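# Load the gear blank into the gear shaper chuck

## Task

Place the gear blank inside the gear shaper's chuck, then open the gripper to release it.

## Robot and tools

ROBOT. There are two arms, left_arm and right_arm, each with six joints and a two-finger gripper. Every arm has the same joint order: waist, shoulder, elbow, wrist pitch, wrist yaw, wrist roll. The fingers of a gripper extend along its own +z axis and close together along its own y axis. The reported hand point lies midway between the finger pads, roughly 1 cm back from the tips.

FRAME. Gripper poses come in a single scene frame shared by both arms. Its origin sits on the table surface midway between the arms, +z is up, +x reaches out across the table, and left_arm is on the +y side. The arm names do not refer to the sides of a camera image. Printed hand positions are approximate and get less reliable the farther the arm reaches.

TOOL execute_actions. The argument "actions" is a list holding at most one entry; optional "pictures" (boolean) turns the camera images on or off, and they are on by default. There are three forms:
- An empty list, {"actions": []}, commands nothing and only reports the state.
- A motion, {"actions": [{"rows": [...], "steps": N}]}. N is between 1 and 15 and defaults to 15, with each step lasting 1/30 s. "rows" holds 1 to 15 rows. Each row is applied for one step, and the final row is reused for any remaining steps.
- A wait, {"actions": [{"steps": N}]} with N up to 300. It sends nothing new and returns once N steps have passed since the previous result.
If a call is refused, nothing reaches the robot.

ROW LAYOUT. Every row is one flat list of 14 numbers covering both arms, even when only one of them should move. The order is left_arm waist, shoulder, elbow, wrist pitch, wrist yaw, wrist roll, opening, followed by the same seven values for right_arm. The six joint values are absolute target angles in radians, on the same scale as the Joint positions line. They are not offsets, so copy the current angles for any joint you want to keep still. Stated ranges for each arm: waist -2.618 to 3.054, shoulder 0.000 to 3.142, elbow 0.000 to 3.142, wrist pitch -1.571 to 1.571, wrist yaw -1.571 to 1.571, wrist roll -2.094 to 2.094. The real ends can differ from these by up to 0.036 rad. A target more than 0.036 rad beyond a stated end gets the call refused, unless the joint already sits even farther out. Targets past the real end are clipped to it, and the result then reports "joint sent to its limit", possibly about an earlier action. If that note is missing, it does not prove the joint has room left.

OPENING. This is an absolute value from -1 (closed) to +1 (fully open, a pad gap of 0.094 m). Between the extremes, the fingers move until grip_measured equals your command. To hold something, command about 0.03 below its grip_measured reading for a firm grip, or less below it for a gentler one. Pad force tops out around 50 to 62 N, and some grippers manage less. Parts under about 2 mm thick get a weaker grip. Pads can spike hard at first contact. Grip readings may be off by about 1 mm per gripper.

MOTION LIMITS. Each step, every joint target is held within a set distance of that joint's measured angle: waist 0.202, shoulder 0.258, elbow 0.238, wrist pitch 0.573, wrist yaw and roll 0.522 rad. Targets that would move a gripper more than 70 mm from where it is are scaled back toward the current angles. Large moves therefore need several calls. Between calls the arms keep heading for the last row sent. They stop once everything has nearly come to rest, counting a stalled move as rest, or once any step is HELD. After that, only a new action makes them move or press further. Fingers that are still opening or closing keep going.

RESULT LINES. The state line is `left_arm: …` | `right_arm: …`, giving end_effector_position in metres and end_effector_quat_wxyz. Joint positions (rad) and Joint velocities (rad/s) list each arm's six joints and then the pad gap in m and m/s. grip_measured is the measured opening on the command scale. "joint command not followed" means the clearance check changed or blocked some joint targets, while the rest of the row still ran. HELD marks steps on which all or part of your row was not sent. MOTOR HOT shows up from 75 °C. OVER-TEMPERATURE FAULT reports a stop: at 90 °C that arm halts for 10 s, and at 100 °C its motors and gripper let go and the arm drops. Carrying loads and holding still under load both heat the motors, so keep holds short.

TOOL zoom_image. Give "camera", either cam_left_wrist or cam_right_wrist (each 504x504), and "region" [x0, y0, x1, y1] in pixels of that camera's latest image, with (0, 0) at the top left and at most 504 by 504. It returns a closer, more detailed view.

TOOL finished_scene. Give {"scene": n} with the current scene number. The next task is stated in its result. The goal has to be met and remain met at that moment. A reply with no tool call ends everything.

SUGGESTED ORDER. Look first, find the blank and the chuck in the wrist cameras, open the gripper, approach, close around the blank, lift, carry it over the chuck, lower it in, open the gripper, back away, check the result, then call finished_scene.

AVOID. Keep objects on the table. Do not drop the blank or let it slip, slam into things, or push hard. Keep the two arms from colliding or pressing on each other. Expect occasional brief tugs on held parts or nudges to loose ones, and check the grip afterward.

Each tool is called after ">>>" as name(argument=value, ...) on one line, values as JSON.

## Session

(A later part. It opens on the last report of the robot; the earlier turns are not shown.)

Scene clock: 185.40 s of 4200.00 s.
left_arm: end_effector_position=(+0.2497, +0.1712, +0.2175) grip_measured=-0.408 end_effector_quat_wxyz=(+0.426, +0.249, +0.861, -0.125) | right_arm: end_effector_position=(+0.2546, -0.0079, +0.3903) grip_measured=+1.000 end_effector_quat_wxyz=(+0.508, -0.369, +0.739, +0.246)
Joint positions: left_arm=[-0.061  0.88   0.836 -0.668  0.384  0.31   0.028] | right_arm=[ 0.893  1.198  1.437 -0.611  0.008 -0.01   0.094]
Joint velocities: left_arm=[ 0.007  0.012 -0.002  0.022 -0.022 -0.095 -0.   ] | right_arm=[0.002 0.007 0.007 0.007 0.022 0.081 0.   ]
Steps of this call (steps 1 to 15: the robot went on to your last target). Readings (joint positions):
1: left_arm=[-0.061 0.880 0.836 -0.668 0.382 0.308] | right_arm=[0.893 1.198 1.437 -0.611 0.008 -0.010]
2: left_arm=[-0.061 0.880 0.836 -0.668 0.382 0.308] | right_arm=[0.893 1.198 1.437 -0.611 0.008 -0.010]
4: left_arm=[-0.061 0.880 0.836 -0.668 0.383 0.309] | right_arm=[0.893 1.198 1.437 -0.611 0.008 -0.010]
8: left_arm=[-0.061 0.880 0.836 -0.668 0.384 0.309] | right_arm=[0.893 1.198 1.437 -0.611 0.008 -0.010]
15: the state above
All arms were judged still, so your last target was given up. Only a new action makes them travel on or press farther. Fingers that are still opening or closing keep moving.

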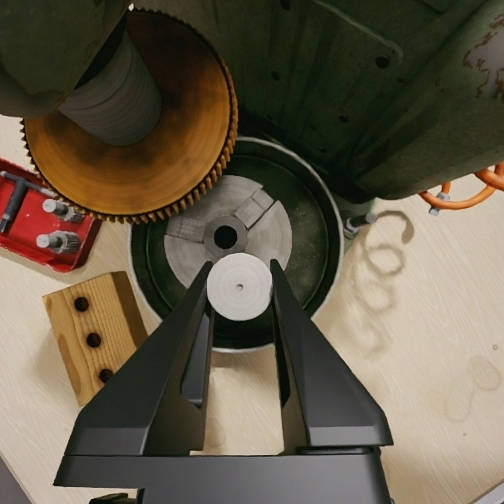

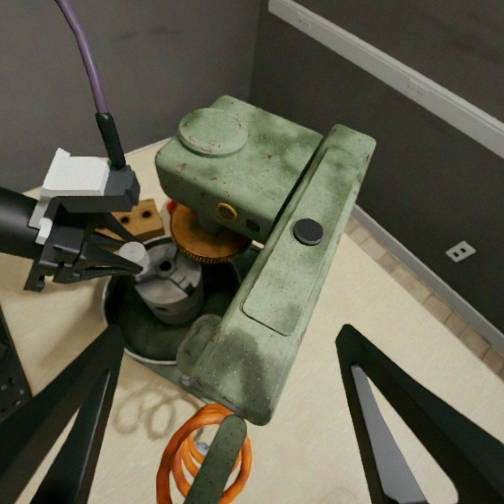

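>>> execute_actions(actions=[{"rows":[[-0.052,0.90,0.875,-0.63,0.403,0.316,-0.45,0.9,1.2,1.45,-0.6,0,0,1],[-0.052,0.912,0.88,-0.62,0.403,0.316,-0.45,0.9,1.2,1.45,-0.6,0,0,1],[-0.052,0.924,0.885,-0.61,0.403,0.316,-0.45,0.9,1.2,1.45,-0.6,0,0,1],[-0.052,0.936,0.89,-0.60,0.403,0.316,-0.45,0.9,1.2,1.45,-0.6,0,0,1],[-0.052,0.948,0.895,-0.59,0.403,0.316,-0.45,0.9,1.2,1.45,-0.6,0,0,1],[-0.052,0.96,0.90,-0.58,0.403,0.316,-0.45,0.9,1.2,1.45,-0.6,0,0,1],[-0.052,0.972,0.905,-0.57,0.403,0.316,-0.45,0.9,1.2,1.45,-0.6,0,0,1],[-0.052,0.984,0.91,-0.56,0.403,0.316,-0.45,0.9,1.2,1.45,-0.6,0,0,1],[-0.052,0.996,0.914,-0.55,0.403,0.316,-0.45,0.9,1.2,1.45,-0.6,0,0,1],[-0.052,1.008,0.918,-0.54,0.403,0.316,-0.45,0.9,1.2,1.45,-0.6,0,0,1],[-0.052,1.016,0.918,-0.54,0.403,0.316,-0.45,0.9,1.2,1.45,-0.6,0,0,1],[-0.052,1.022,0.918,-0.54,0.403,0.316,-0.45,0.9,1.2,1.45,-0.6,0,0,1]]}], pictures=false)

>>> execute_actions(actions=[{"steps":20}])

>>> zoom_image(camera="cam_left_wrist", region=[150, 180, 350, 380])

Scene clock: 201.10 s of 4200.00 s.
left_arm: end_effector_position=(+0.2820, +0.1683, +0.2162) grip_measured=-0.408 end_effector_quat_wxyz=(+0.427, +0.251, +0.859, -0.125) | right_arm: end_effector_position=(+0.2546, -0.0079, +0.3903) grip_measured=+1.000 end_effector_quat_wxyz=(+0.508, -0.369, +0.739, +0.246)
Joint positions: left_arm=[-0.061  1.014  0.88  -0.575  0.387  0.312  0.028] | right_arm=[ 0.893  1.198  1.437 -0.611  0.008 -0.01   0.094]
Joint velocities: left_arm=[-0.002  0.022 -0.002 -0.051  0.051  0.037 -0.   ] | right_arm=[ 0.007 -0.002 -0.007 -0.022 -0.095 -0.022  0.   ]
Steps of this call (steps 1 to 90: nothing new was sent; then 12.20 s passed at rest; steps 91 to 105: all 15 steps of this action). Readings (joint positions):
91: left_arm=[-0.061 0.881 0.836 -0.668 0.384 0.310] | right_arm=[0.893 1.198 1.437 -0.611 0.008 -0.010]
92: left_arm=[-0.061 0.884 0.836 -0.664 0.385 0.310] | right_arm=[0.893 1.198 1.437 -0.611 0.008 -0.010]
94: left_arm=[-0.061 0.903 0.843 -0.657 0.385 0.310] | right_arm=[0.893 1.198 1.437 -0.611 0.008 -0.010]
98: left_arm=[-0.061 0.955 0.863 -0.625 0.385 0.310] | right_arm=[0.893 1.198 1.437 -0.611 0.008 -0.010]
105: the state above

Scene clock: 201.77 s of 4200.00 s.
left_arm: end_effector_position=(+0.2832, +0.1681, +0.2176) grip_measured=-0.408 end_effector_quat_wxyz=(+0.431, +0.252, +0.858, -0.125) | right_arm: end_effector_position=(+0.2546, -0.0079, +0.3903) grip_measured=+1.000 end_effector_quat_wxyz=(+0.508, -0.369, +0.739, +0.246)
Joint positions: left_arm=[-0.061  1.014  0.88  -0.567  0.388  0.313  0.028] | right_arm=[ 0.893  1.198  1.437 -0.611  0.008 -0.01   0.094]
Joint velocities: left_arm=[-0.017 -0.002  0.002  0.095 -0.037 -0.022  0.   ] | right_arm=[-0.002 -0.002 -0.007 -0.081 -0.037  0.022  0.   ]
Steps of this call (steps 1 to 15: the robot went on to your last target; steps 16 to 20: nothing new was sent). Readings (joint positions):
1: left_arm=[-0.061 1.014 0.880 -0.574 0.388 0.313] | right_arm=[0.893 1.198 1.437 -0.611 0.008 -0.010]
2: left_arm=[-0.061 1.014 0.880 -0.573 0.388 0.313] | right_arm=[0.893 1.198 1.437 -0.611 0.008 -0.010]
4: left_arm=[-0.061 1.014 0.880 -0.570 0.388 0.313] | right_arm=[0.893 1.198 1.437 -0.611 0.008 -0.010]
8: left_arm=[-0.061 1.014 0.880 -0.568 0.388 0.313] | right_arm=[0.893 1.198 1.437 -0.611 0.008 -0.010]
20: the state above
All arms were judged still, so your last target was given up. Only a new action makes them travel on or press farther. Fingers that are still opening or closing keep moving.

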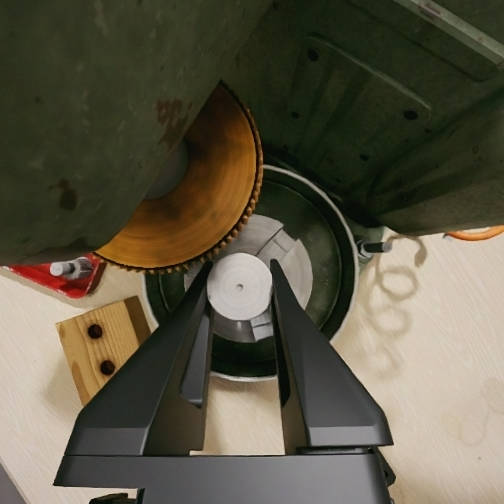

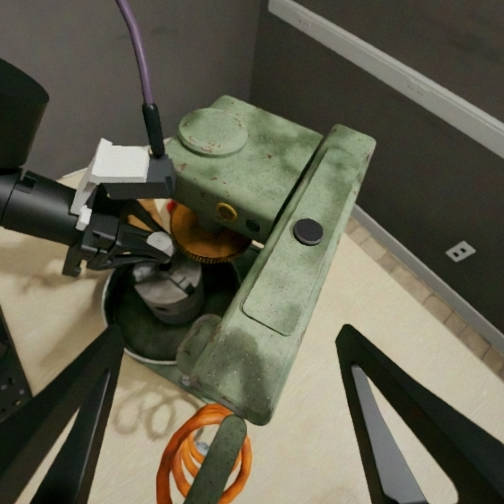

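Region (150, 180, 350, 380) of cam_left_wrist's 504x504 image, scaled by 2.520, with more detail than that image has.

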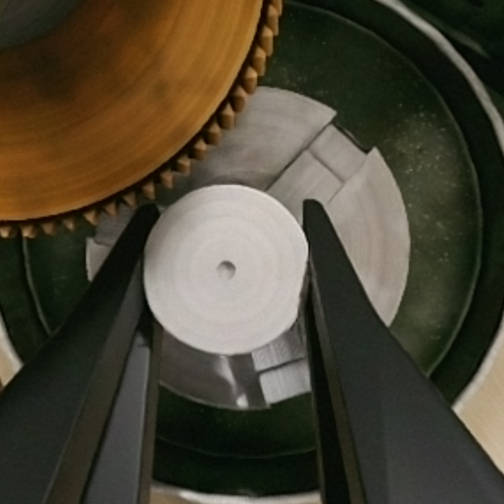

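>>> execute_actions(actions=[{"rows":[[-0.055,0.97,0.90,-0.58,0.403,0.316,-0.45,0.9,1.2,1.45,-0.6,0,0,1],[-0.055,0.94,0.89,-0.60,0.403,0.316,-0.45,0.9,1.2,1.45,-0.6,0,0,1],[-0.055,0.91,0.89,-0.63,0.403,0.316,-0.45,0.9,1.2,1.45,-0.6,0,0,1],[-0.055,0.88,0.89,-0.66,0.403,0.316,-0.45,0.9,1.2,1.45,-0.6,0,0,1],[-0.055,0.86,0.89,-0.68,0.403,0.316,-0.45,0.9,1.2,1.45,-0.6,0,0,1]],"steps":10}], pictures=false)

>>> execute_actions(actions=[{"rows":[[-0.05,0.88,0.91,-0.69,0.44,0.36,-0.45,0.9,1.2,1.45,-0.6,0,0,1],[-0.04,0.89,0.92,-0.70,0.48,0.40,-0.45,0.9,1.2,1.45,-0.6,0,0,1],[-0.03,0.90,0.93,-0.71,0.52,0.44,-0.45,0.9,1.2,1.45,-0.6,0,0,1],[-0.015,0.915,0.94,-0.72,0.56,0.48,-0.45,0.9,1.2,1.45,-0.6,0,0,1],[0.0,0.93,0.95,-0.73,0.60,0.52,-0.45,0.9,1.2,1.45,-0.6,0,0,1],[0.015,0.95,0.96,-0.745,0.64,0.56,-0.45,0.9,1.2,1.45,-0.6,0,0,1],[0.03,0.97,0.97,-0.76,0.67,0.60,-0.45,0.9,1.2,1.45,-0.6,0,0,1],[0.045,0.99,0.98,-0.775,0.70,0.64,-0.45,0.9,1.2,1.45,-0.6,0,0,1],[0.06,1.01,0.99,-0.79,0.73,0.68,-0.45,0.9,1.2,1.45,-0.6,0,0,1],[0.075,1.03,1.0,-0.80,0.75,0.72,-0.45,0.9,1.2,1.45,-0.6,0,0,1],[0.09,1.05,1.005,-0.81,0.765,0.75,-0.45,0.9,1.2,1.45,-0.6,0,0,1],[0.105,1.065,1.005,-0.82,0.765,0.75,-0.45,0.9,1.2,1.45,-0.6,0,0,1],[0.116,1.08,1.005,-0.828,0.765,0.75,-0.45,0.9,1.2,1.45,-0.6,0,0,1]]}], pictures=false)

>>> execute_actions(actions=[{"steps":25}])

Scene clock: 222.60 s of 4200.00 s.
left_arm: end_effector_position=(+0.2540, +0.1700, +0.2401) grip_measured=-0.408 end_effector_quat_wxyz=(+0.453, +0.254, +0.846, -0.121) | right_arm: end_effector_position=(+0.2546, -0.0079, +0.3903) grip_measured=+1.000 end_effector_quat_wxyz=(+0.508, -0.369, +0.739, +0.246)
Joint positions: left_arm=[-0.061  0.873  0.88  -0.659  0.39   0.313  0.028] | right_arm=[ 0.893  1.198  1.437 -0.611  0.008 -0.01   0.094]
Joint velocities: left_arm=[-0.002  0.002 -0.007 -0.081  0.007  0.022 -0.001] | right_arm=[ 0.007 -0.007  0.012 -0.066 -0.037  0.022  0.   ]
Steps of this call (steps 1 to 90: nothing new was sent; then 17.50 s passed at rest; steps 91 to 100: all 10 steps of this action). Readings (joint positions):
91: left_arm=[-0.061 1.013 0.880 -0.568 0.388 0.313] | right_arm=[0.893 1.198 1.437 -0.611 0.008 -0.010]
92: left_arm=[-0.061 1.006 0.880 -0.574 0.388 0.313] | right_arm=[0.893 1.198 1.437 -0.611 0.008 -0.010]
94: left_arm=[-0.061 0.970 0.880 -0.603 0.388 0.313] | right_arm=[0.893 1.198 1.437 -0.611 0.008 -0.010]
98: left_arm=[-0.061 0.880 0.880 -0.650 0.389 0.313] | right_arm=[0.893 1.198 1.437 -0.611 0.008 -0.010]
100: the state above

Scene clock: 223.10 s of 4200.00 s.
left_arm: end_effector_position=(+0.2600, +0.1701, +0.2246) grip_measured=-0.408 end_effector_quat_wxyz=(+0.412, +0.368, +0.814, -0.178) | right_arm: end_effector_position=(+0.2546, -0.0079, +0.3903) grip_measured=+1.000 end_effector_quat_wxyz=(+0.508, -0.369, +0.739, +0.246)
Joint positions: left_arm=[ 0.106  1.069  0.971 -0.793  0.695  0.685  0.028] | right_arm=[ 0.893  1.198  1.437 -0.611  0.008 -0.01   0.094]
Joint velocities: left_arm=[ 0.139  0.242  0.002 -0.242  0.212  0.315  0.001] | right_arm=[ 0.002  0.007  0.012 -0.007 -0.037  0.037  0.   ]
Steps of this call (steps 1 to 15: all 15 steps of this action). Readings (joint positions):
1: left_arm=[-0.060 0.873 0.880 -0.665 0.394 0.320] | right_arm=[0.893 1.198 1.437 -0.611 0.008 -0.010]
2: left_arm=[-0.057 0.874 0.880 -0.674 0.406 0.333] | right_arm=[0.893 1.198 1.437 -0.611 0.008 -0.010]
4: left_arm=[-0.041 0.884 0.888 -0.695 0.447 0.375] | right_arm=[0.893 1.198 1.437 -0.611 0.008 -0.010]
8: left_arm=[0.014 0.945 0.928 -0.735 0.559 0.495] | right_arm=[0.893 1.198 1.437 -0.611 0.008 -0.010]
15: the state above

Scene clock: 223.93 s of 4200.00 s.
left_arm: end_effector_position=(+0.2541, +0.1655, +0.2218) grip_measured=-0.408 end_effector_quat_wxyz=(+0.406, +0.389, +0.804, -0.191) | right_arm: end_effector_position=(+0.2546, -0.0079, +0.3903) grip_measured=+1.000 end_effector_quat_wxyz=(+0.508, -0.369, +0.739, +0.246)
Joint positions: left_arm=[ 0.11   1.078  0.971 -0.824  0.733  0.743  0.028] | right_arm=[ 0.893  1.198  1.437 -0.611  0.008 -0.01   0.094]
Joint velocities: left_arm=[ 0.017  0.027 -0.017 -0.051 -0.037 -0.007 -0.001] | right_arm=[-0.002  0.012  0.012  0.022  0.007  0.037  0.   ]
Steps of this call (steps 1 to 25: the robot went on to your last target). Readings (joint positions):
1: left_arm=[0.109 1.075 0.971 -0.801 0.700 0.697] | right_arm=[0.893 1.198 1.437 -0.611 0.008 -0.010]
2: left_arm=[0.110 1.078 0.971 -0.807 0.705 0.706] | right_arm=[0.893 1.198 1.437 -0.611 0.008 -0.010]
4: left_arm=[0.110 1.078 0.971 -0.815 0.715 0.720] | right_arm=[0.893 1.198 1.437 -0.611 0.008 -0.010]
8: left_arm=[0.110 1.078 0.971 -0.821 0.726 0.734] | right_arm=[0.893 1.198 1.437 -0.611 0.008 -0.010]
25: the state above

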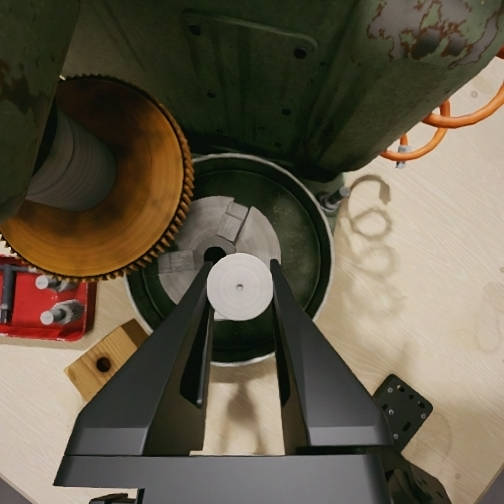

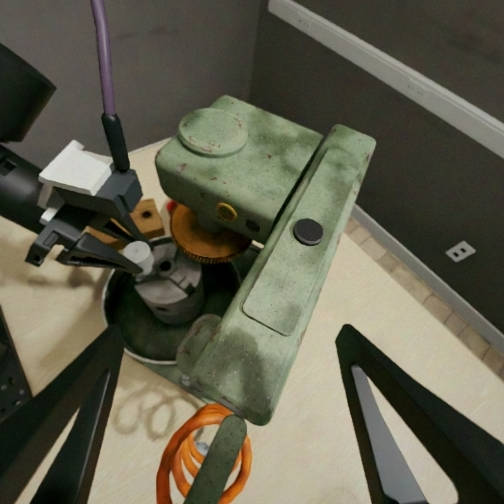

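>>> execute_actions(actions=[{"rows":[[0.122,1.10,1.01,-0.79,0.765,0.725,-0.45,0.9,1.2,1.45,-0.6,0,0,1],[0.122,1.11,1.014,-0.783,0.765,0.725,-0.45,0.9,1.2,1.45,-0.6,0,0,1],[0.122,1.12,1.018,-0.776,0.765,0.725,-0.45,0.9,1.2,1.45,-0.6,0,0,1],[0.122,1.13,1.022,-0.769,0.765,0.725,-0.45,0.9,1.2,1.45,-0.6,0,0,1],[0.122,1.14,1.026,-0.762,0.765,0.725,-0.45,0.9,1.2,1.45,-0.6,0,0,1],[0.122,1.15,1.03,-0.755,0.765,0.725,-0.45,0.9,1.2,1.45,-0.6,0,0,1],[0.122,1.16,1.034,-0.748,0.765,0.725,-0.45,0.9,1.2,1.45,-0.6,0,0,1],[0.122,1.17,1.038,-0.741,0.765,0.725,-0.45,0.9,1.2,1.45,-0.6,0,0,1],[0.122,1.18,1.042,-0.735,0.765,0.725,-0.45,0.9,1.2,1.45,-0.6,0,0,1],[0.122,1.19,1.045,-0.735,0.765,0.725,-0.45,0.9,1.2,1.45,-0.6,0,0,1],[0.122,1.20,1.045,-0.735,0.765,0.725,-0.45,0.9,1.2,1.45,-0.6,0,0,1]]}], pictures=false)

>>> execute_actions(actions=[{"steps":20}])

>>> zoom_image(camera="cam_left_wrist", region=[150, 180, 350, 380])

>>> zoom_image(camera="cam_right_wrist", region=[110, 200, 230, 310])

Scene clock: 240.83 s of 4200.00 s.
left_arm: end_effector_position=(+0.2822, +0.1694, +0.2141) grip_measured=-0.408 end_effector_quat_wxyz=(+0.402, +0.381, +0.809, -0.196) | right_arm: end_effector_position=(+0.2546, -0.0079, +0.3903) grip_measured=+1.000 end_effector_quat_wxyz=(+0.508, -0.369, +0.739, +0.246)
Joint positions: left_arm=[ 0.115  1.194  1.009 -0.756  0.735  0.731  0.028] | right_arm=[ 0.893  1.198  1.437 -0.611  0.008 -0.01   0.094]
Joint velocities: left_arm=[-0.007  0.037  0.007  0.022  0.022  0.037 -0.   ] | right_arm=[ 0.002  0.007  0.002 -0.022 -0.037  0.022  0.   ]
Steps of this call (steps 1 to 15: the robot went on to your last target; steps 16 to 90: nothing new was sent; then 13.40 s passed at rest; steps 91 to 105: all 15 steps of this action). Readings (joint positions):
91: left_arm=[0.111 1.079 0.971 -0.823 0.734 0.742] | right_arm=[0.893 1.198 1.437 -0.611 0.008 -0.010]
92: left_arm=[0.112 1.083 0.971 -0.820 0.735 0.740] | right_arm=[0.893 1.198 1.437 -0.611 0.008 -0.010]
94: left_arm=[0.114 1.099 0.977 -0.813 0.735 0.737] | right_arm=[0.893 1.198 1.437 -0.611 0.008 -0.010]
98: left_arm=[0.115 1.143 0.995 -0.787 0.735 0.733] | right_arm=[0.893 1.198 1.437 -0.611 0.008 -0.010]
105: the state above

Scene clock: 241.50 s of 4200.00 s.
left_arm: end_effector_position=(+0.2828, +0.1695, +0.2146) grip_measured=-0.408 end_effector_quat_wxyz=(+0.404, +0.381, +0.808, -0.195) | right_arm: end_effector_position=(+0.2546, -0.0079, +0.3903) grip_measured=+1.000 end_effector_quat_wxyz=(+0.508, -0.369, +0.739, +0.246)
Joint positions: left_arm=[ 0.115  1.194  1.009 -0.753  0.735  0.731  0.028] | right_arm=[ 0.893  1.198  1.437 -0.611  0.008 -0.01   0.094]
Joint velocities: left_arm=[ 0.022 -0.017  0.012 -0.081 -0.007 -0.051  0.001] | right_arm=[-0.002  0.007 -0.002  0.037 -0.022  0.051  0.   ]
Steps of this call (steps 1 to 15: the robot went on to your last target; steps 16 to 20: nothing new was sent). Readings (joint positions):
1: left_arm=[0.115 1.194 1.009 -0.756 0.735 0.731] | right_arm=[0.893 1.198 1.437 -0.611 0.008 -0.010]
2: left_arm=[0.115 1.194 1.009 -0.756 0.735 0.731] | right_arm=[0.893 1.198 1.437 -0.611 0.008 -0.010]
4: left_arm=[0.115 1.194 1.009 -0.754 0.735 0.731] | right_arm=[0.893 1.198 1.437 -0.611 0.008 -0.010]
8: left_arm=[0.115 1.194 1.009 -0.753 0.735 0.731] | right_arm=[0.893 1.198 1.437 -0.611 0.008 -0.010]
20: the state above
All arms were judged still, so your last target was given up. Only a new action makes them travel on or press farther. Fingers that are still opening or closing keep moving.

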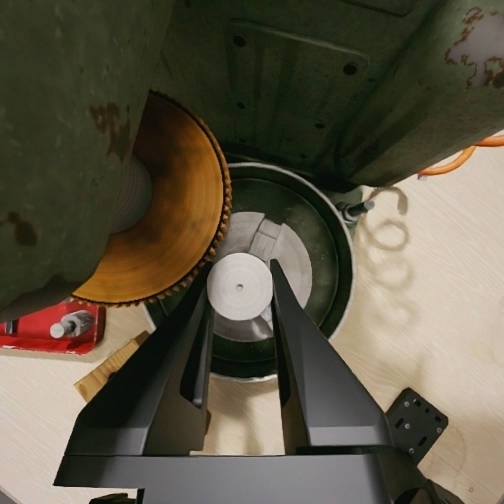

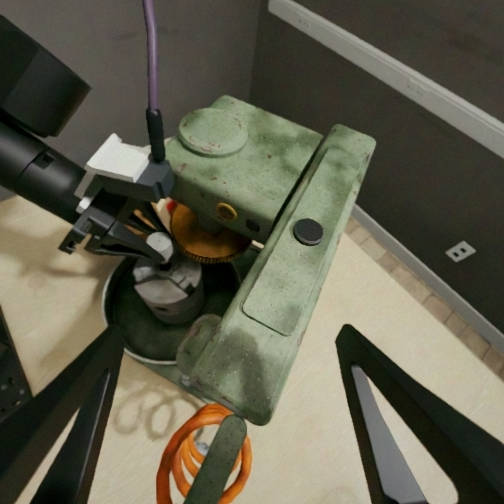

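Region (150, 180, 350, 380) of cam_left_wrist's 504x504 image, scaled by 2.520, with more detail than that image has.

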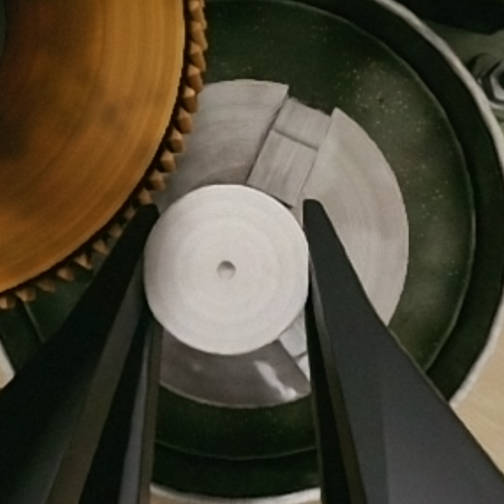

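Region (110, 200, 230, 310) of cam_right_wrist's 504x504 image, scaled by 4.200, with more detail than that image has; it fills the top 462 rows of this view, and the rest is white.

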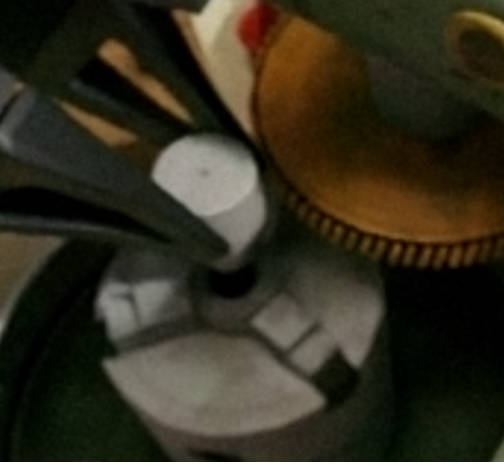

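>>> execute_actions(actions=[{"rows":[[0.12,1.205,1.0,-0.73,0.765,0.725,-0.45,0.9,1.2,1.45,-0.6,0,0,1],[0.12,1.207,0.995,-0.722,0.765,0.725,-0.45,0.9,1.2,1.45,-0.6,0,0,1],[0.12,1.209,0.99,-0.714,0.765,0.725,-0.45,0.9,1.2,1.45,-0.6,0,0,1],[0.12,1.21,0.985,-0.706,0.765,0.725,-0.45,0.9,1.2,1.45,-0.6,0,0,1],[0.12,1.21,0.98,-0.698,0.765,0.725,-0.45,0.9,1.2,1.45,-0.6,0,0,1],[0.12,1.21,0.975,-0.69,0.765,0.725,-0.45,0.9,1.2,1.45,-0.6,0,0,1],[0.12,1.21,0.97,-0.69,0.765,0.725,-0.45,0.9,1.2,1.45,-0.6,0,0,1]]}], pictures=false)

>>> execute_actions(actions=[{"steps":15}])

>>> zoom_image(camera="cam_left_wrist", region=[150, 180, 350, 380])

>>> zoom_image(camera="cam_right_wrist", region=[110, 200, 230, 310])

Scene clock: 262.13 s of 4200.00 s.
left_arm: end_effector_position=(+0.2854, +0.1696, +0.2098) grip_measured=-0.408 end_effector_quat_wxyz=(+0.409, +0.383, +0.806, -0.192) | right_arm: end_effector_position=(+0.2546, -0.0079, +0.3903) grip_measured=+1.000 end_effector_quat_wxyz=(+0.508, -0.369, +0.739, +0.246)
Joint positions: left_arm=[ 0.115  1.194  0.982 -0.712  0.735  0.731  0.028] | right_arm=[ 0.893  1.198  1.437 -0.611  0.008 -0.01   0.094]
Joint velocities: left_arm=[ 0.007 -0.002 -0.002  0.081  0.066  0.007 -0.001] | right_arm=[ 0.007  0.002  0.022  0.066 -0.007 -0.007  0.   ]
Steps of this call (steps 1 to 90: nothing new was sent; then 17.13 s passed at rest; steps 91 to 105: all 15 steps of this action). Readings (joint positions):
91: left_arm=[0.115 1.194 1.009 -0.752 0.735 0.731] | right_arm=[0.893 1.198 1.437 -0.611 0.008 -0.010]
92: left_arm=[0.115 1.194 1.009 -0.750 0.735 0.731] | right_arm=[0.893 1.198 1.437 -0.611 0.008 -0.010]
94: left_arm=[0.115 1.194 1.009 -0.743 0.735 0.731] | right_arm=[0.893 1.198 1.437 -0.611 0.008 -0.010]
98: left_arm=[0.115 1.194 0.993 -0.718 0.735 0.731] | right_arm=[0.893 1.198 1.437 -0.611 0.008 -0.010]
105: the state above

Scene clock: 262.63 s of 4200.00 s.
left_arm: end_effector_position=(+0.2861, +0.1697, +0.2103) grip_measured=-0.408 end_effector_quat_wxyz=(+0.411, +0.384, +0.805, -0.191) | right_arm: end_effector_position=(+0.2546, -0.0079, +0.3903) grip_measured=+1.000 end_effector_quat_wxyz=(+0.508, -0.369, +0.739, +0.246)
Joint positions: left_arm=[ 0.115  1.194  0.982 -0.708  0.735  0.731  0.028] | right_arm=[ 0.893  1.198  1.437 -0.611  0.008 -0.01   0.094]
Joint velocities: left_arm=[ 0.012 -0.007 -0.007 -0.037  0.051  0.007  0.001] | right_arm=[ 0.002  0.002 -0.007 -0.007  0.022 -0.037  0.   ]
Steps of this call (steps 1 to 15: the robot went on to your last target). Readings (joint positions):
1: left_arm=[0.115 1.194 0.982 -0.711 0.735 0.731] | right_arm=[0.893 1.198 1.437 -0.611 0.008 -0.010]
2: left_arm=[0.115 1.194 0.982 -0.710 0.735 0.731] | right_arm=[0.893 1.198 1.437 -0.611 0.008 -0.010]
4: left_arm=[0.115 1.194 0.982 -0.709 0.735 0.731] | right_arm=[0.893 1.198 1.437 -0.611 0.008 -0.010]
8: left_arm=[0.115 1.194 0.982 -0.708 0.735 0.731] | right_arm=[0.893 1.198 1.437 -0.611 0.008 -0.010]
15: the state above
All arms were judged still, so your last target was given up. Only a new action makes them travel on or press farther. Fingers that are still opening or closing keep moving.

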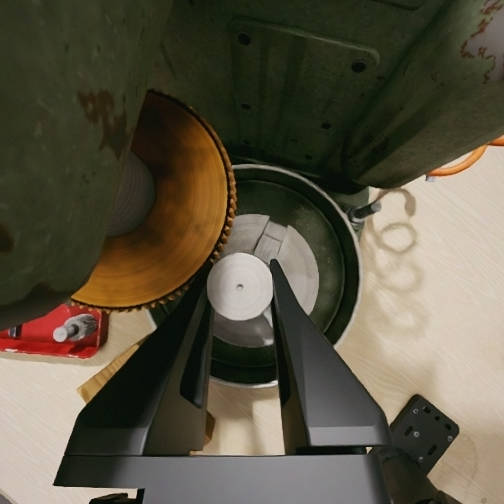

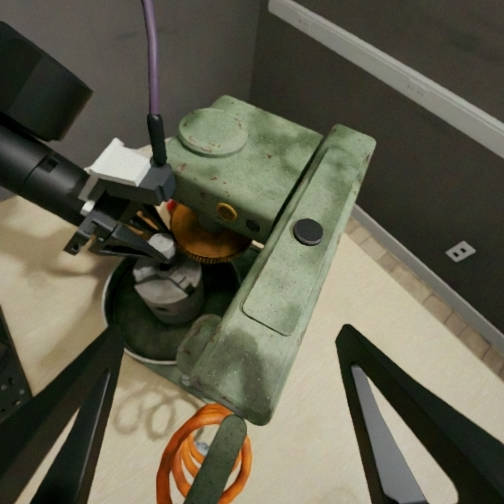

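Region (150, 180, 350, 380) of cam_left_wrist's 504x504 image, scaled by 2.520, with more detail than that image has.

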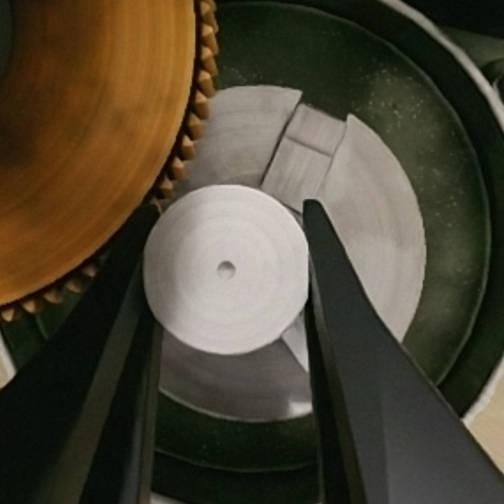

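Region (110, 200, 230, 310) of cam_right_wrist's 504x504 image, scaled by 4.200, with more detail than that image has; it fills the top 462 rows of this view, and the rest is white.

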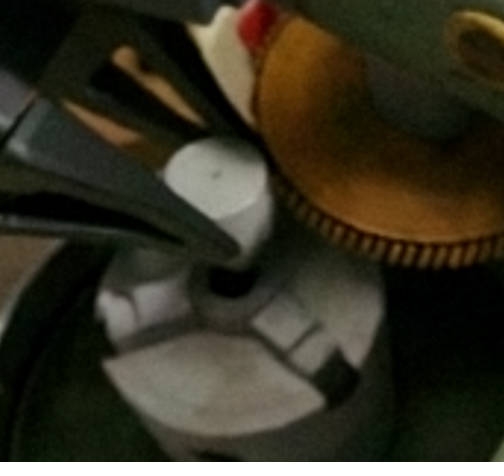

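>>> execute_actions(actions=[{"rows":[[0.12,1.20,0.96,-0.69,0.765,0.725,-0.45,0.9,1.2,1.45,-0.6,0,0,1],[0.12,1.20,0.953,-0.69,0.765,0.725,-0.45,0.9,1.2,1.45,-0.6,0,0,1]]}])

>>> zoom_image(camera="cam_left_wrist", region=[150, 180, 350, 380])

Scene clock: 267.47 s of 4200.00 s.
left_arm: end_effector_position=(+0.2841, +0.1695, +0.2047) grip_measured=-0.408 end_effector_quat_wxyz=(+0.406, +0.382, +0.807, -0.194) | right_arm: end_effector_position=(+0.2546, -0.0079, +0.3903) grip_measured=+1.000 end_effector_quat_wxyz=(+0.508, -0.369, +0.739, +0.246)
Joint positions: left_arm=[ 0.115  1.194  0.966 -0.704  0.736  0.731  0.028] | right_arm=[ 0.893  1.198  1.437 -0.611  0.008 -0.01   0.094]
Joint velocities: left_arm=[-0.002 -0.017  0.012 -0.022  0.095 -0.007  0.   ] | right_arm=[ 0.002  0.012 -0.027 -0.081 -0.066 -0.037  0.   ]
Steps of this call (steps 1 to 90: nothing new was sent; then 1.33 s passed at rest; steps 91 to 105: all 15 steps of this action). Readings (joint positions):
91: left_arm=[0.115 1.194 0.982 -0.708 0.735 0.731] | right_arm=[0.893 1.198 1.437 -0.611 0.008 -0.010]
92: left_arm=[0.115 1.194 0.980 -0.706 0.736 0.731] | right_arm=[0.893 1.198 1.437 -0.611 0.008 -0.010]
94: left_arm=[0.115 1.194 0.974 -0.704 0.736 0.731] | right_arm=[0.893 1.198 1.437 -0.611 0.008 -0.010]
98: left_arm=[0.115 1.194 0.966 -0.704 0.736 0.731] | right_arm=[0.893 1.198 1.437 -0.611 0.008 -0.010]
105: the state above

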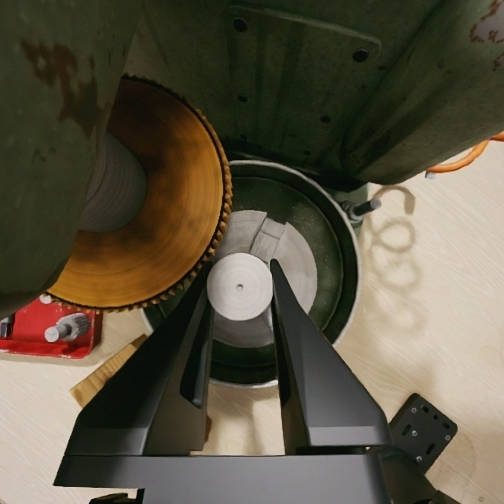

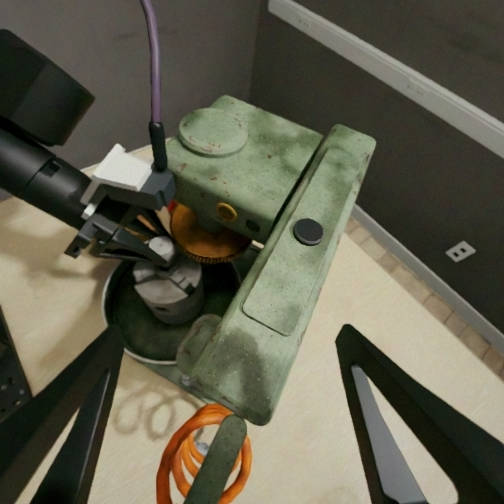

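Region (150, 180, 350, 380) of cam_left_wrist's 504x504 image, scaled by 2.520, with more detail than that image has.

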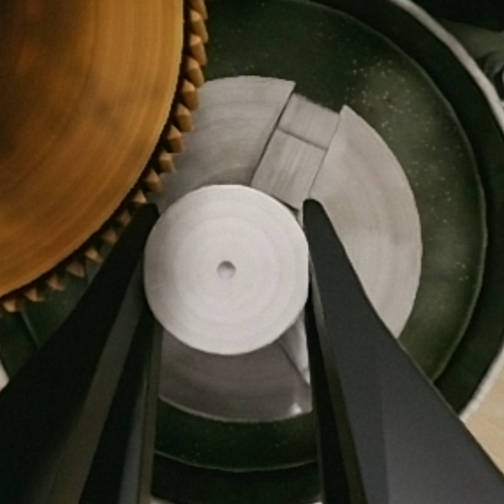

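>>> execute_actions(actions=[{"rows":[[0.12,1.195,0.945,-0.685,0.765,0.725,-0.45,0.9,1.2,1.45,-0.6,0,0,1],[0.12,1.195,0.94,-0.68,0.765,0.725,-0.45,0.9,1.2,1.45,-0.6,0,0,1],[0.12,1.195,0.935,-0.675,0.765,0.725,-0.45,0.9,1.2,1.45,-0.6,0,0,1],[0.12,1.195,0.93,-0.67,0.765,0.725,-0.45,0.9,1.2,1.45,-0.6,0,0,1],[0.12,1.195,0.925,-0.665,0.765,0.725,-0.45,0.9,1.2,1.45,-0.6,0,0,1],[0.12,1.195,0.92,-0.66,0.765,0.725,-0.45,0.9,1.2,1.45,-0.6,0,0,1]]}])

>>> zoom_image(camera="cam_left_wrist", region=[150, 180, 350, 380])

Scene clock: 274.90 s of 4200.00 s.
left_arm: end_effector_position=(+0.2835, +0.1690, +0.1975) grip_measured=-0.408 end_effector_quat_wxyz=(+0.405, +0.382, +0.807, -0.196) | right_arm: end_effector_position=(+0.2546, -0.0079, +0.3903) grip_measured=+1.000 end_effector_quat_wxyz=(+0.508, -0.369, +0.739, +0.246)
Joint positions: left_arm=[ 0.115  1.194  0.938 -0.678  0.739  0.731  0.028] | right_arm=[ 0.893  1.198  1.437 -0.611  0.008 -0.01   0.094]
Joint velocities: left_arm=[-0.012 -0.002 -0.002 -0.095 -0.095  0.037  0.001] | right_arm=[ 0.017  0.002 -0.002 -0.022  0.022  0.095  0.   ]
Steps of this call (steps 1 to 15: the robot went on to your last target; steps 16 to 90: nothing new was sent; then 3.93 s passed at rest; steps 91 to 105: all 15 steps of this action). Readings (joint positions):
91: left_arm=[0.115 1.194 0.966 -0.703 0.736 0.731] | right_arm=[0.893 1.198 1.437 -0.611 0.008 -0.010]
92: left_arm=[0.115 1.194 0.966 -0.703 0.736 0.731] | right_arm=[0.893 1.198 1.437 -0.611 0.008 -0.010]
94: left_arm=[0.115 1.194 0.960 -0.695 0.736 0.731] | right_arm=[0.893 1.198 1.437 -0.611 0.008 -0.010]
98: left_arm=[0.115 1.194 0.938 -0.682 0.739 0.731] | right_arm=[0.893 1.198 1.437 -0.611 0.008 -0.010]
105: the state above

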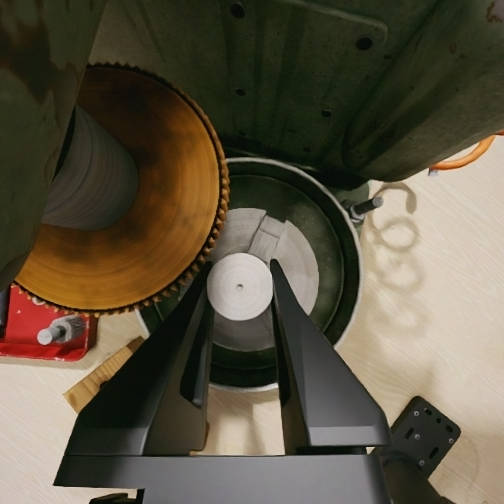

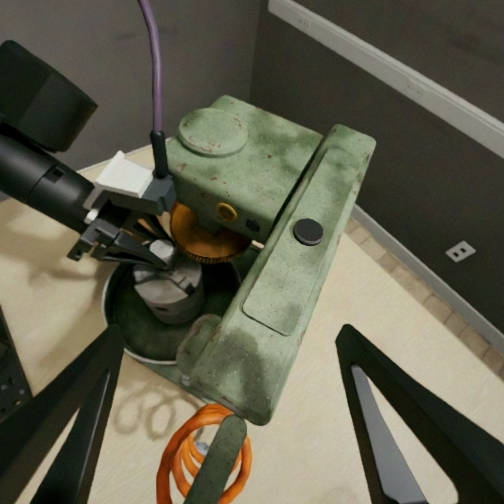

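Region (150, 180, 350, 380) of cam_left_wrist's 504x504 image, scaled by 2.520, with more detail than that image has.

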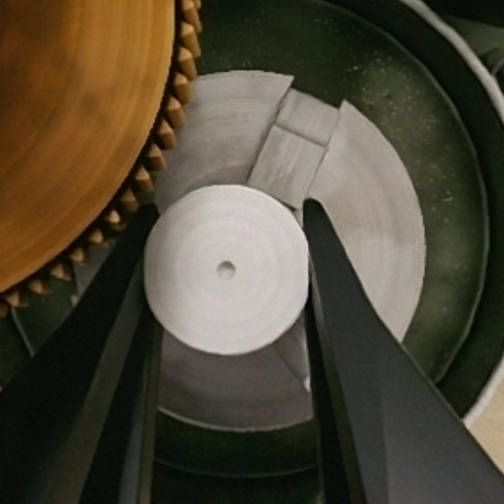

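>>> execute_actions(actions=[{"rows":[[0.12,1.195,0.915,-0.655,0.75,0.725,-0.45,0.9,1.2,1.45,-0.6,0,0,1],[0.12,1.195,0.912,-0.65,0.75,0.725,-0.45,0.9,1.2,1.45,-0.6,0,0,1],[0.12,1.195,0.909,-0.645,0.75,0.725,-0.45,0.9,1.2,1.45,-0.6,0,0,1],[0.12,1.195,0.906,-0.64,0.75,0.725,-0.45,0.9,1.2,1.45,-0.6,0,0,1],[0.12,1.195,0.903,-0.635,0.75,0.725,-0.45,0.9,1.2,1.45,-0.6,0,0,1],[0.12,1.195,0.90,-0.635,0.75,0.725,-0.45,0.9,1.2,1.45,-0.6,0,0,1]]}])

>>> zoom_image(camera="cam_left_wrist", region=[150, 180, 350, 380])

Scene clock: 284.90 s of 4200.00 s.
left_arm: end_effector_position=(+0.2857, +0.1690, +0.1969) grip_measured=-0.408 end_effector_quat_wxyz=(+0.411, +0.384, +0.804, -0.193) | right_arm: end_effector_position=(+0.2546, -0.0079, +0.3903) grip_measured=+1.000 end_effector_quat_wxyz=(+0.508, -0.369, +0.739, +0.246)
Joint positions: left_arm=[ 0.115  1.194  0.927 -0.652  0.741  0.73   0.028] | right_arm=[ 0.893  1.198  1.437 -0.611  0.008 -0.01   0.094]
Joint velocities: left_arm=[ 0.002 -0.017  0.007 -0.022 -0.095  0.037 -0.   ] | right_arm=[ 0.012 -0.002  0.012 -0.037  0.037  0.022  0.   ]
Steps of this call (steps 1 to 15: the robot went on to your last target; steps 16 to 90: nothing new was sent; then 6.50 s passed at rest; steps 91 to 105: all 15 steps of this action). Readings (joint positions):
91: left_arm=[0.115 1.194 0.938 -0.677 0.738 0.731] | right_arm=[0.893 1.198 1.437 -0.611 0.008 -0.010]
92: left_arm=[0.115 1.194 0.938 -0.676 0.737 0.731] | right_arm=[0.893 1.198 1.437 -0.611 0.008 -0.010]
94: left_arm=[0.115 1.194 0.933 -0.666 0.737 0.731] | right_arm=[0.893 1.198 1.437 -0.611 0.008 -0.010]
98: left_arm=[0.115 1.194 0.927 -0.652 0.741 0.730] | right_arm=[0.893 1.198 1.437 -0.611 0.008 -0.010]
105: the state above

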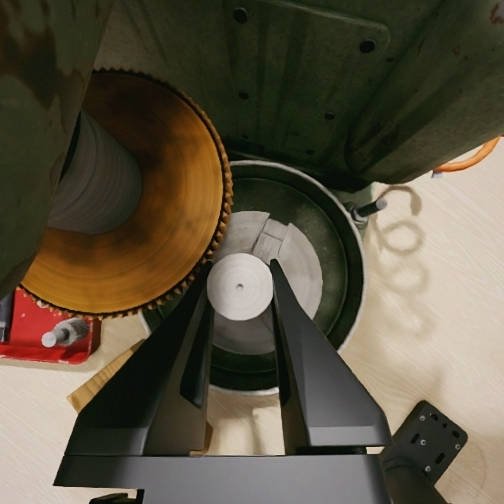

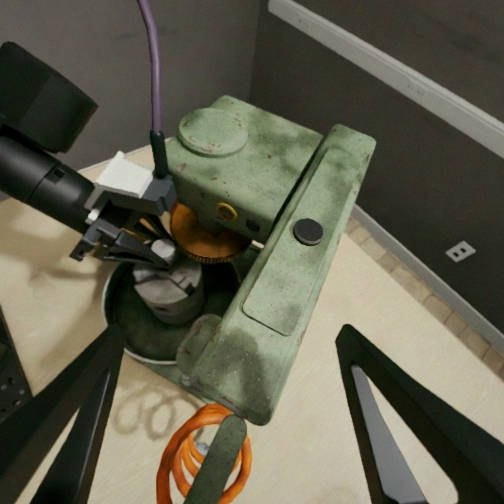

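Region (150, 180, 350, 380) of cam_left_wrist's 504x504 image, scaled by 2.520, with more detail than that image has.

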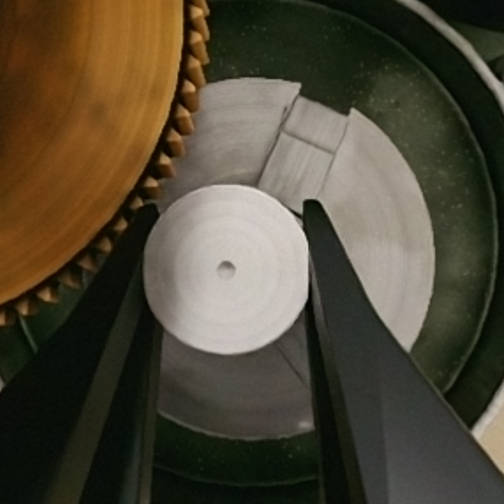

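>>> execute_actions(actions=[{"rows":[[0.125,1.195,0.91,-0.65,0.74,0.725,-0.45,0.9,1.2,1.45,-0.6,0,0,1],[0.127,1.195,0.91,-0.66,0.74,0.725,-0.45,0.9,1.2,1.45,-0.6,0,0,1],[0.129,1.195,0.91,-0.67,0.74,0.725,-0.45,0.9,1.2,1.45,-0.6,0,0,1],[0.129,1.195,0.91,-0.675,0.74,0.725,-0.45,0.9,1.2,1.45,-0.6,0,0,1],[0.129,1.195,0.91,-0.68,0.74,0.725,-0.45,0.9,1.2,1.45,-0.6,0,0,1]]}])

>>> zoom_image(camera="cam_left_wrist", region=[150, 180, 350, 380])

Scene clock: 297.33 s of 4200.00 s.
left_arm: end_effector_position=(+0.2856, +0.1695, +0.1970) grip_measured=-0.408 end_effector_quat_wxyz=(+0.411, +0.383, +0.804, -0.194) | right_arm: end_effector_position=(+0.2546, -0.0079, +0.3903) grip_measured=+1.000 end_effector_quat_wxyz=(+0.508, -0.369, +0.739, +0.246)
Joint positions: left_arm=[ 0.118  1.194  0.927 -0.654  0.744  0.73   0.028] | right_arm=[ 0.893  1.198  1.437 -0.611  0.008 -0.01   0.094]
Joint velocities: left_arm=[-0.012  0.002 -0.007 -0.007  0.037  0.022 -0.001] | right_arm=[ 0.002 -0.002  0.002  0.095 -0.007 -0.022  0.   ]
Steps of this call (steps 1 to 15: the robot went on to your last target; steps 16 to 90: nothing new was sent; then 8.93 s passed at rest; steps 91 to 105: all 15 steps of this action). Readings (joint positions):
91: left_arm=[0.116 1.194 0.927 -0.652 0.741 0.730] | right_arm=[0.893 1.198 1.437 -0.611 0.008 -0.010]
92: left_arm=[0.116 1.194 0.927 -0.652 0.742 0.730] | right_arm=[0.893 1.198 1.437 -0.611 0.008 -0.010]
94: left_arm=[0.117 1.194 0.927 -0.653 0.743 0.730] | right_arm=[0.893 1.198 1.437 -0.611 0.008 -0.010]
98: left_arm=[0.118 1.194 0.927 -0.654 0.744 0.730] | right_arm=[0.893 1.198 1.437 -0.611 0.008 -0.010]
105: the state above

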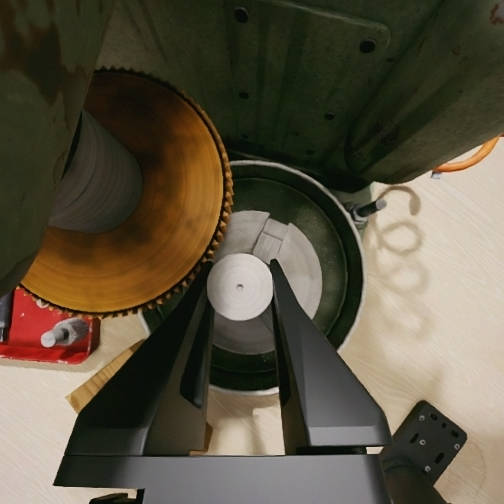

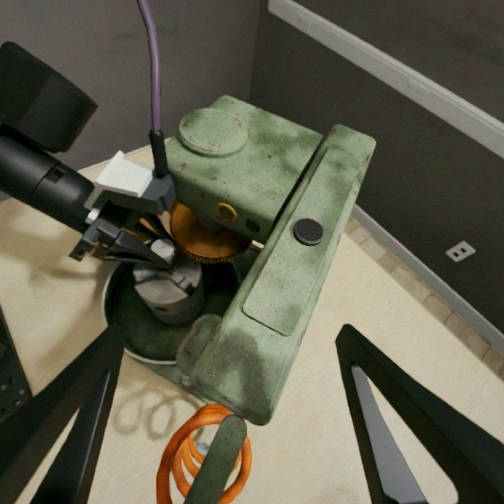

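Region (150, 180, 350, 380) of cam_left_wrist's 504x504 image, scaled by 2.520, with more detail than that image has.

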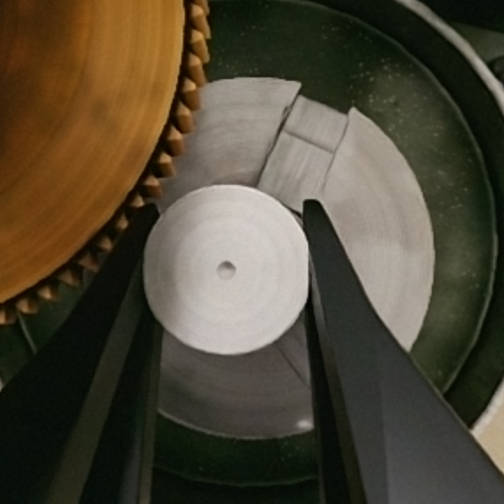

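>>> execute_actions(actions=[])

Scene clock: 314.33 s of 4200.00 s.
left_arm: end_effector_position=(+0.2856, +0.1695, +0.1970) grip_measured=-0.408 end_effector_quat_wxyz=(+0.411, +0.383, +0.804, -0.194) | right_arm: end_effector_position=(+0.2546, -0.0079, +0.3903) grip_measured=+1.000 end_effector_quat_wxyz=(+0.508, -0.369, +0.739, +0.246)
Joint positions: left_arm=[ 0.118  1.194  0.927 -0.654  0.744  0.73   0.028] | right_arm=[ 0.893  1.198  1.437 -0.611  0.008 -0.01   0.094]
Joint velocities: left_arm=[ 0.012  0.007 -0.007  0.081 -0.022  0.037 -0.   ] | right_arm=[ 0.002 -0.002 -0.007  0.022 -0.051 -0.007  0.   ]
Steps of this call (steps 1 to 15: the robot went on to your last target; steps 16 to 90: nothing new was sent; then 14.00 s passed at rest). Readings (joint positions):
1: left_arm=[0.118 1.194 0.927 -0.654 0.744 0.730] | right_arm=[0.893 1.198 1.437 -0.611 0.008 -0.010]
2: left_arm=[0.118 1.194 0.927 -0.654 0.744 0.730] | right_arm=[0.893 1.198 1.437 -0.611 0.008 -0.010]
4: left_arm=[0.118 1.194 0.927 -0.654 0.744 0.730] | right_arm=[0.893 1.198 1.437 -0.611 0.008 -0.010]
8: left_arm=[0.118 1.194 0.927 -0.654 0.744 0.730] | right_arm=[0.893 1.198 1.437 -0.611 0.008 -0.010]
90: the state above
All arms were judged still, so your last target was given up. Only a new action makes them travel on or press farther. Fingers that are still opening or closing keep moving.

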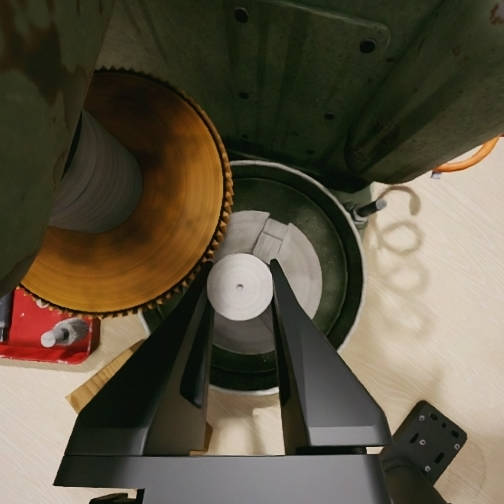

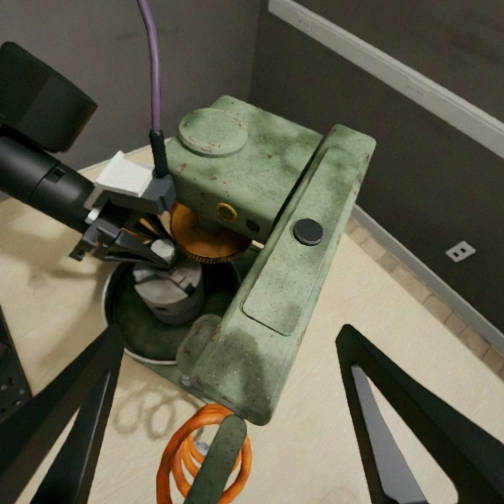

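>>> execute_actions(actions=[{"rows":[[0.125,1.195,0.925,-0.66,0.74,0.728,-0.385,0.9,1.2,1.45,-0.6,0,0,1]],"steps":15}])

>>> zoom_image(camera="cam_right_wrist", region=[110, 200, 230, 310])

Scene clock: 321.13 s of 4200.00 s.
left_arm: end_effector_position=(+0.2856, +0.1694, +0.1970) grip_measured=-0.382 end_effector_quat_wxyz=(+0.412, +0.383, +0.804, -0.195) | right_arm: end_effector_position=(+0.2546, -0.0079, +0.3903) grip_measured=+1.000 end_effector_quat_wxyz=(+0.508, -0.369, +0.739, +0.246)
Joint positions: left_arm=[ 0.118  1.194  0.927 -0.654  0.744  0.73   0.029] | right_arm=[ 0.893  1.198  1.437 -0.611  0.008 -0.01   0.094]
Joint velocities: left_arm=[-0.007  0.027  0.012  0.051 -0.037  0.007 -0.001] | right_arm=[-0.002 -0.007  0.002 -0.037 -0.051  0.037  0.   ]
Steps of this call (steps 1 to 90: nothing new was sent; then 3.30 s passed at rest; steps 91 to 105: all 15 steps of this action). Readings (joint positions):
91: left_arm=[0.118 1.194 0.927 -0.654 0.744 0.730] | right_arm=[0.893 1.198 1.437 -0.611 0.008 -0.010]
92: left_arm=[0.118 1.194 0.927 -0.654 0.744 0.730] | right_arm=[0.893 1.198 1.437 -0.611 0.008 -0.010]
94: left_arm=[0.118 1.194 0.927 -0.654 0.744 0.730] | right_arm=[0.893 1.198 1.437 -0.611 0.008 -0.010]
98: left_arm=[0.118 1.194 0.927 -0.654 0.744 0.730] | right_arm=[0.893 1.198 1.437 -0.611 0.008 -0.010]
105: the state above

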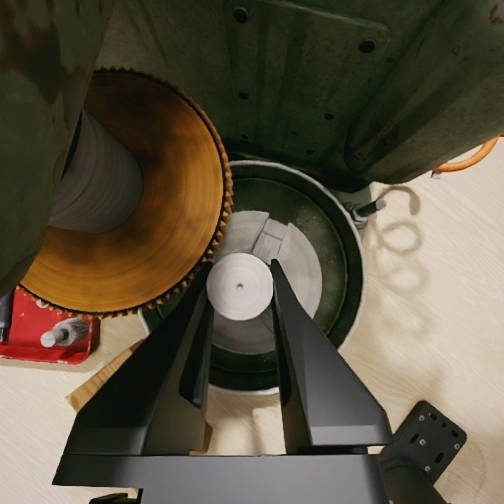

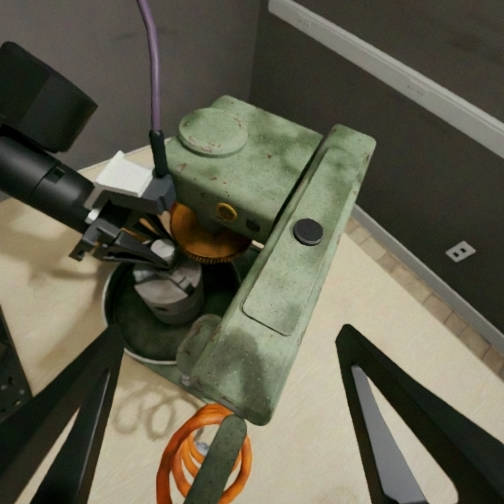

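Region (110, 200, 230, 310) of cam_right_wrist's 504x504 image, scaled by 4.200, with more detail than that image has; it fills the top 462 rows of this view, and the rest is white.

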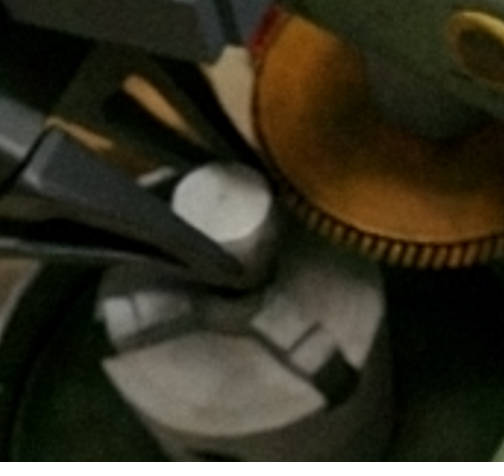

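>>> execute_actions(actions=[{"rows":[[0.125,1.195,0.925,-0.66,0.74,0.728,-0.35,0.9,1.2,1.45,-0.6,0,0,1]],"steps":15}])

>>> zoom_image(camera="cam_left_wrist", region=[150, 180, 350, 380])

Scene clock: 326.23 s of 4200.00 s.
left_arm: end_effector_position=(+0.2851, +0.1692, +0.1969) grip_measured=-0.352 end_effector_quat_wxyz=(+0.411, +0.383, +0.804, -0.196) | right_arm: end_effector_position=(+0.2546, -0.0079, +0.3903) grip_measured=+1.000 end_effector_quat_wxyz=(+0.508, -0.369, +0.739, +0.246)
Joint positions: left_arm=[ 0.118  1.194  0.927 -0.656  0.746  0.73   0.03 ] | right_arm=[ 0.893  1.198  1.437 -0.611  0.008 -0.01   0.094]
Joint velocities: left_arm=[-0.017 -0.027  0.002  0.022 -0.081 -0.007 -0.   ] | right_arm=[-0.007 -0.012 -0.002  0.022 -0.037 -0.051  0.   ]
Steps of this call (steps 1 to 15: the robot went on to your last target; steps 16 to 90: nothing new was sent; then 1.60 s passed at rest; steps 91 to 105: all 15 steps of this action). Readings (joint positions):
91: left_arm=[0.118 1.194 0.927 -0.655 0.745 0.730] | right_arm=[0.893 1.198 1.437 -0.611 0.008 -0.010]
92: left_arm=[0.118 1.194 0.927 -0.656 0.746 0.730] | right_arm=[0.893 1.198 1.437 -0.611 0.008 -0.010]
94: left_arm=[0.118 1.194 0.927 -0.656 0.746 0.730] | right_arm=[0.893 1.198 1.437 -0.611 0.008 -0.010]
98: left_arm=[0.118 1.194 0.927 -0.656 0.746 0.730] | right_arm=[0.893 1.198 1.437 -0.611 0.008 -0.010]
105: the state above

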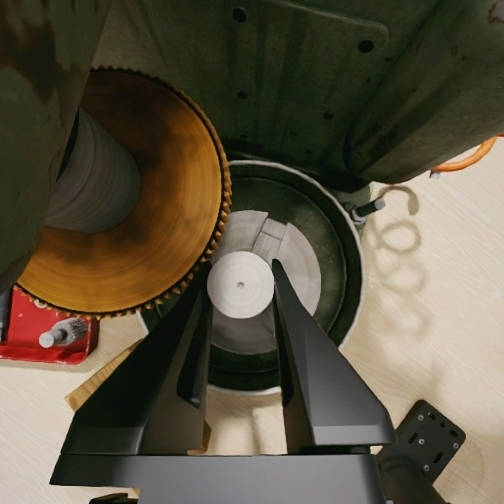

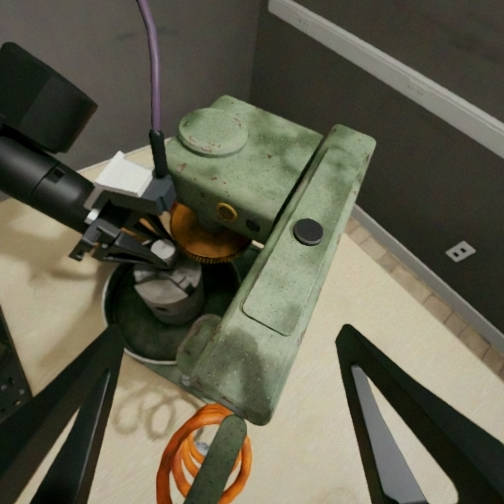

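Region (150, 180, 350, 380) of cam_left_wrist's 504x504 image, scaled by 2.520, with more detail than that image has.

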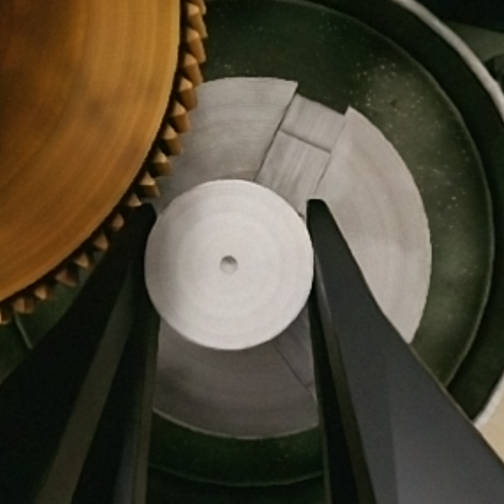

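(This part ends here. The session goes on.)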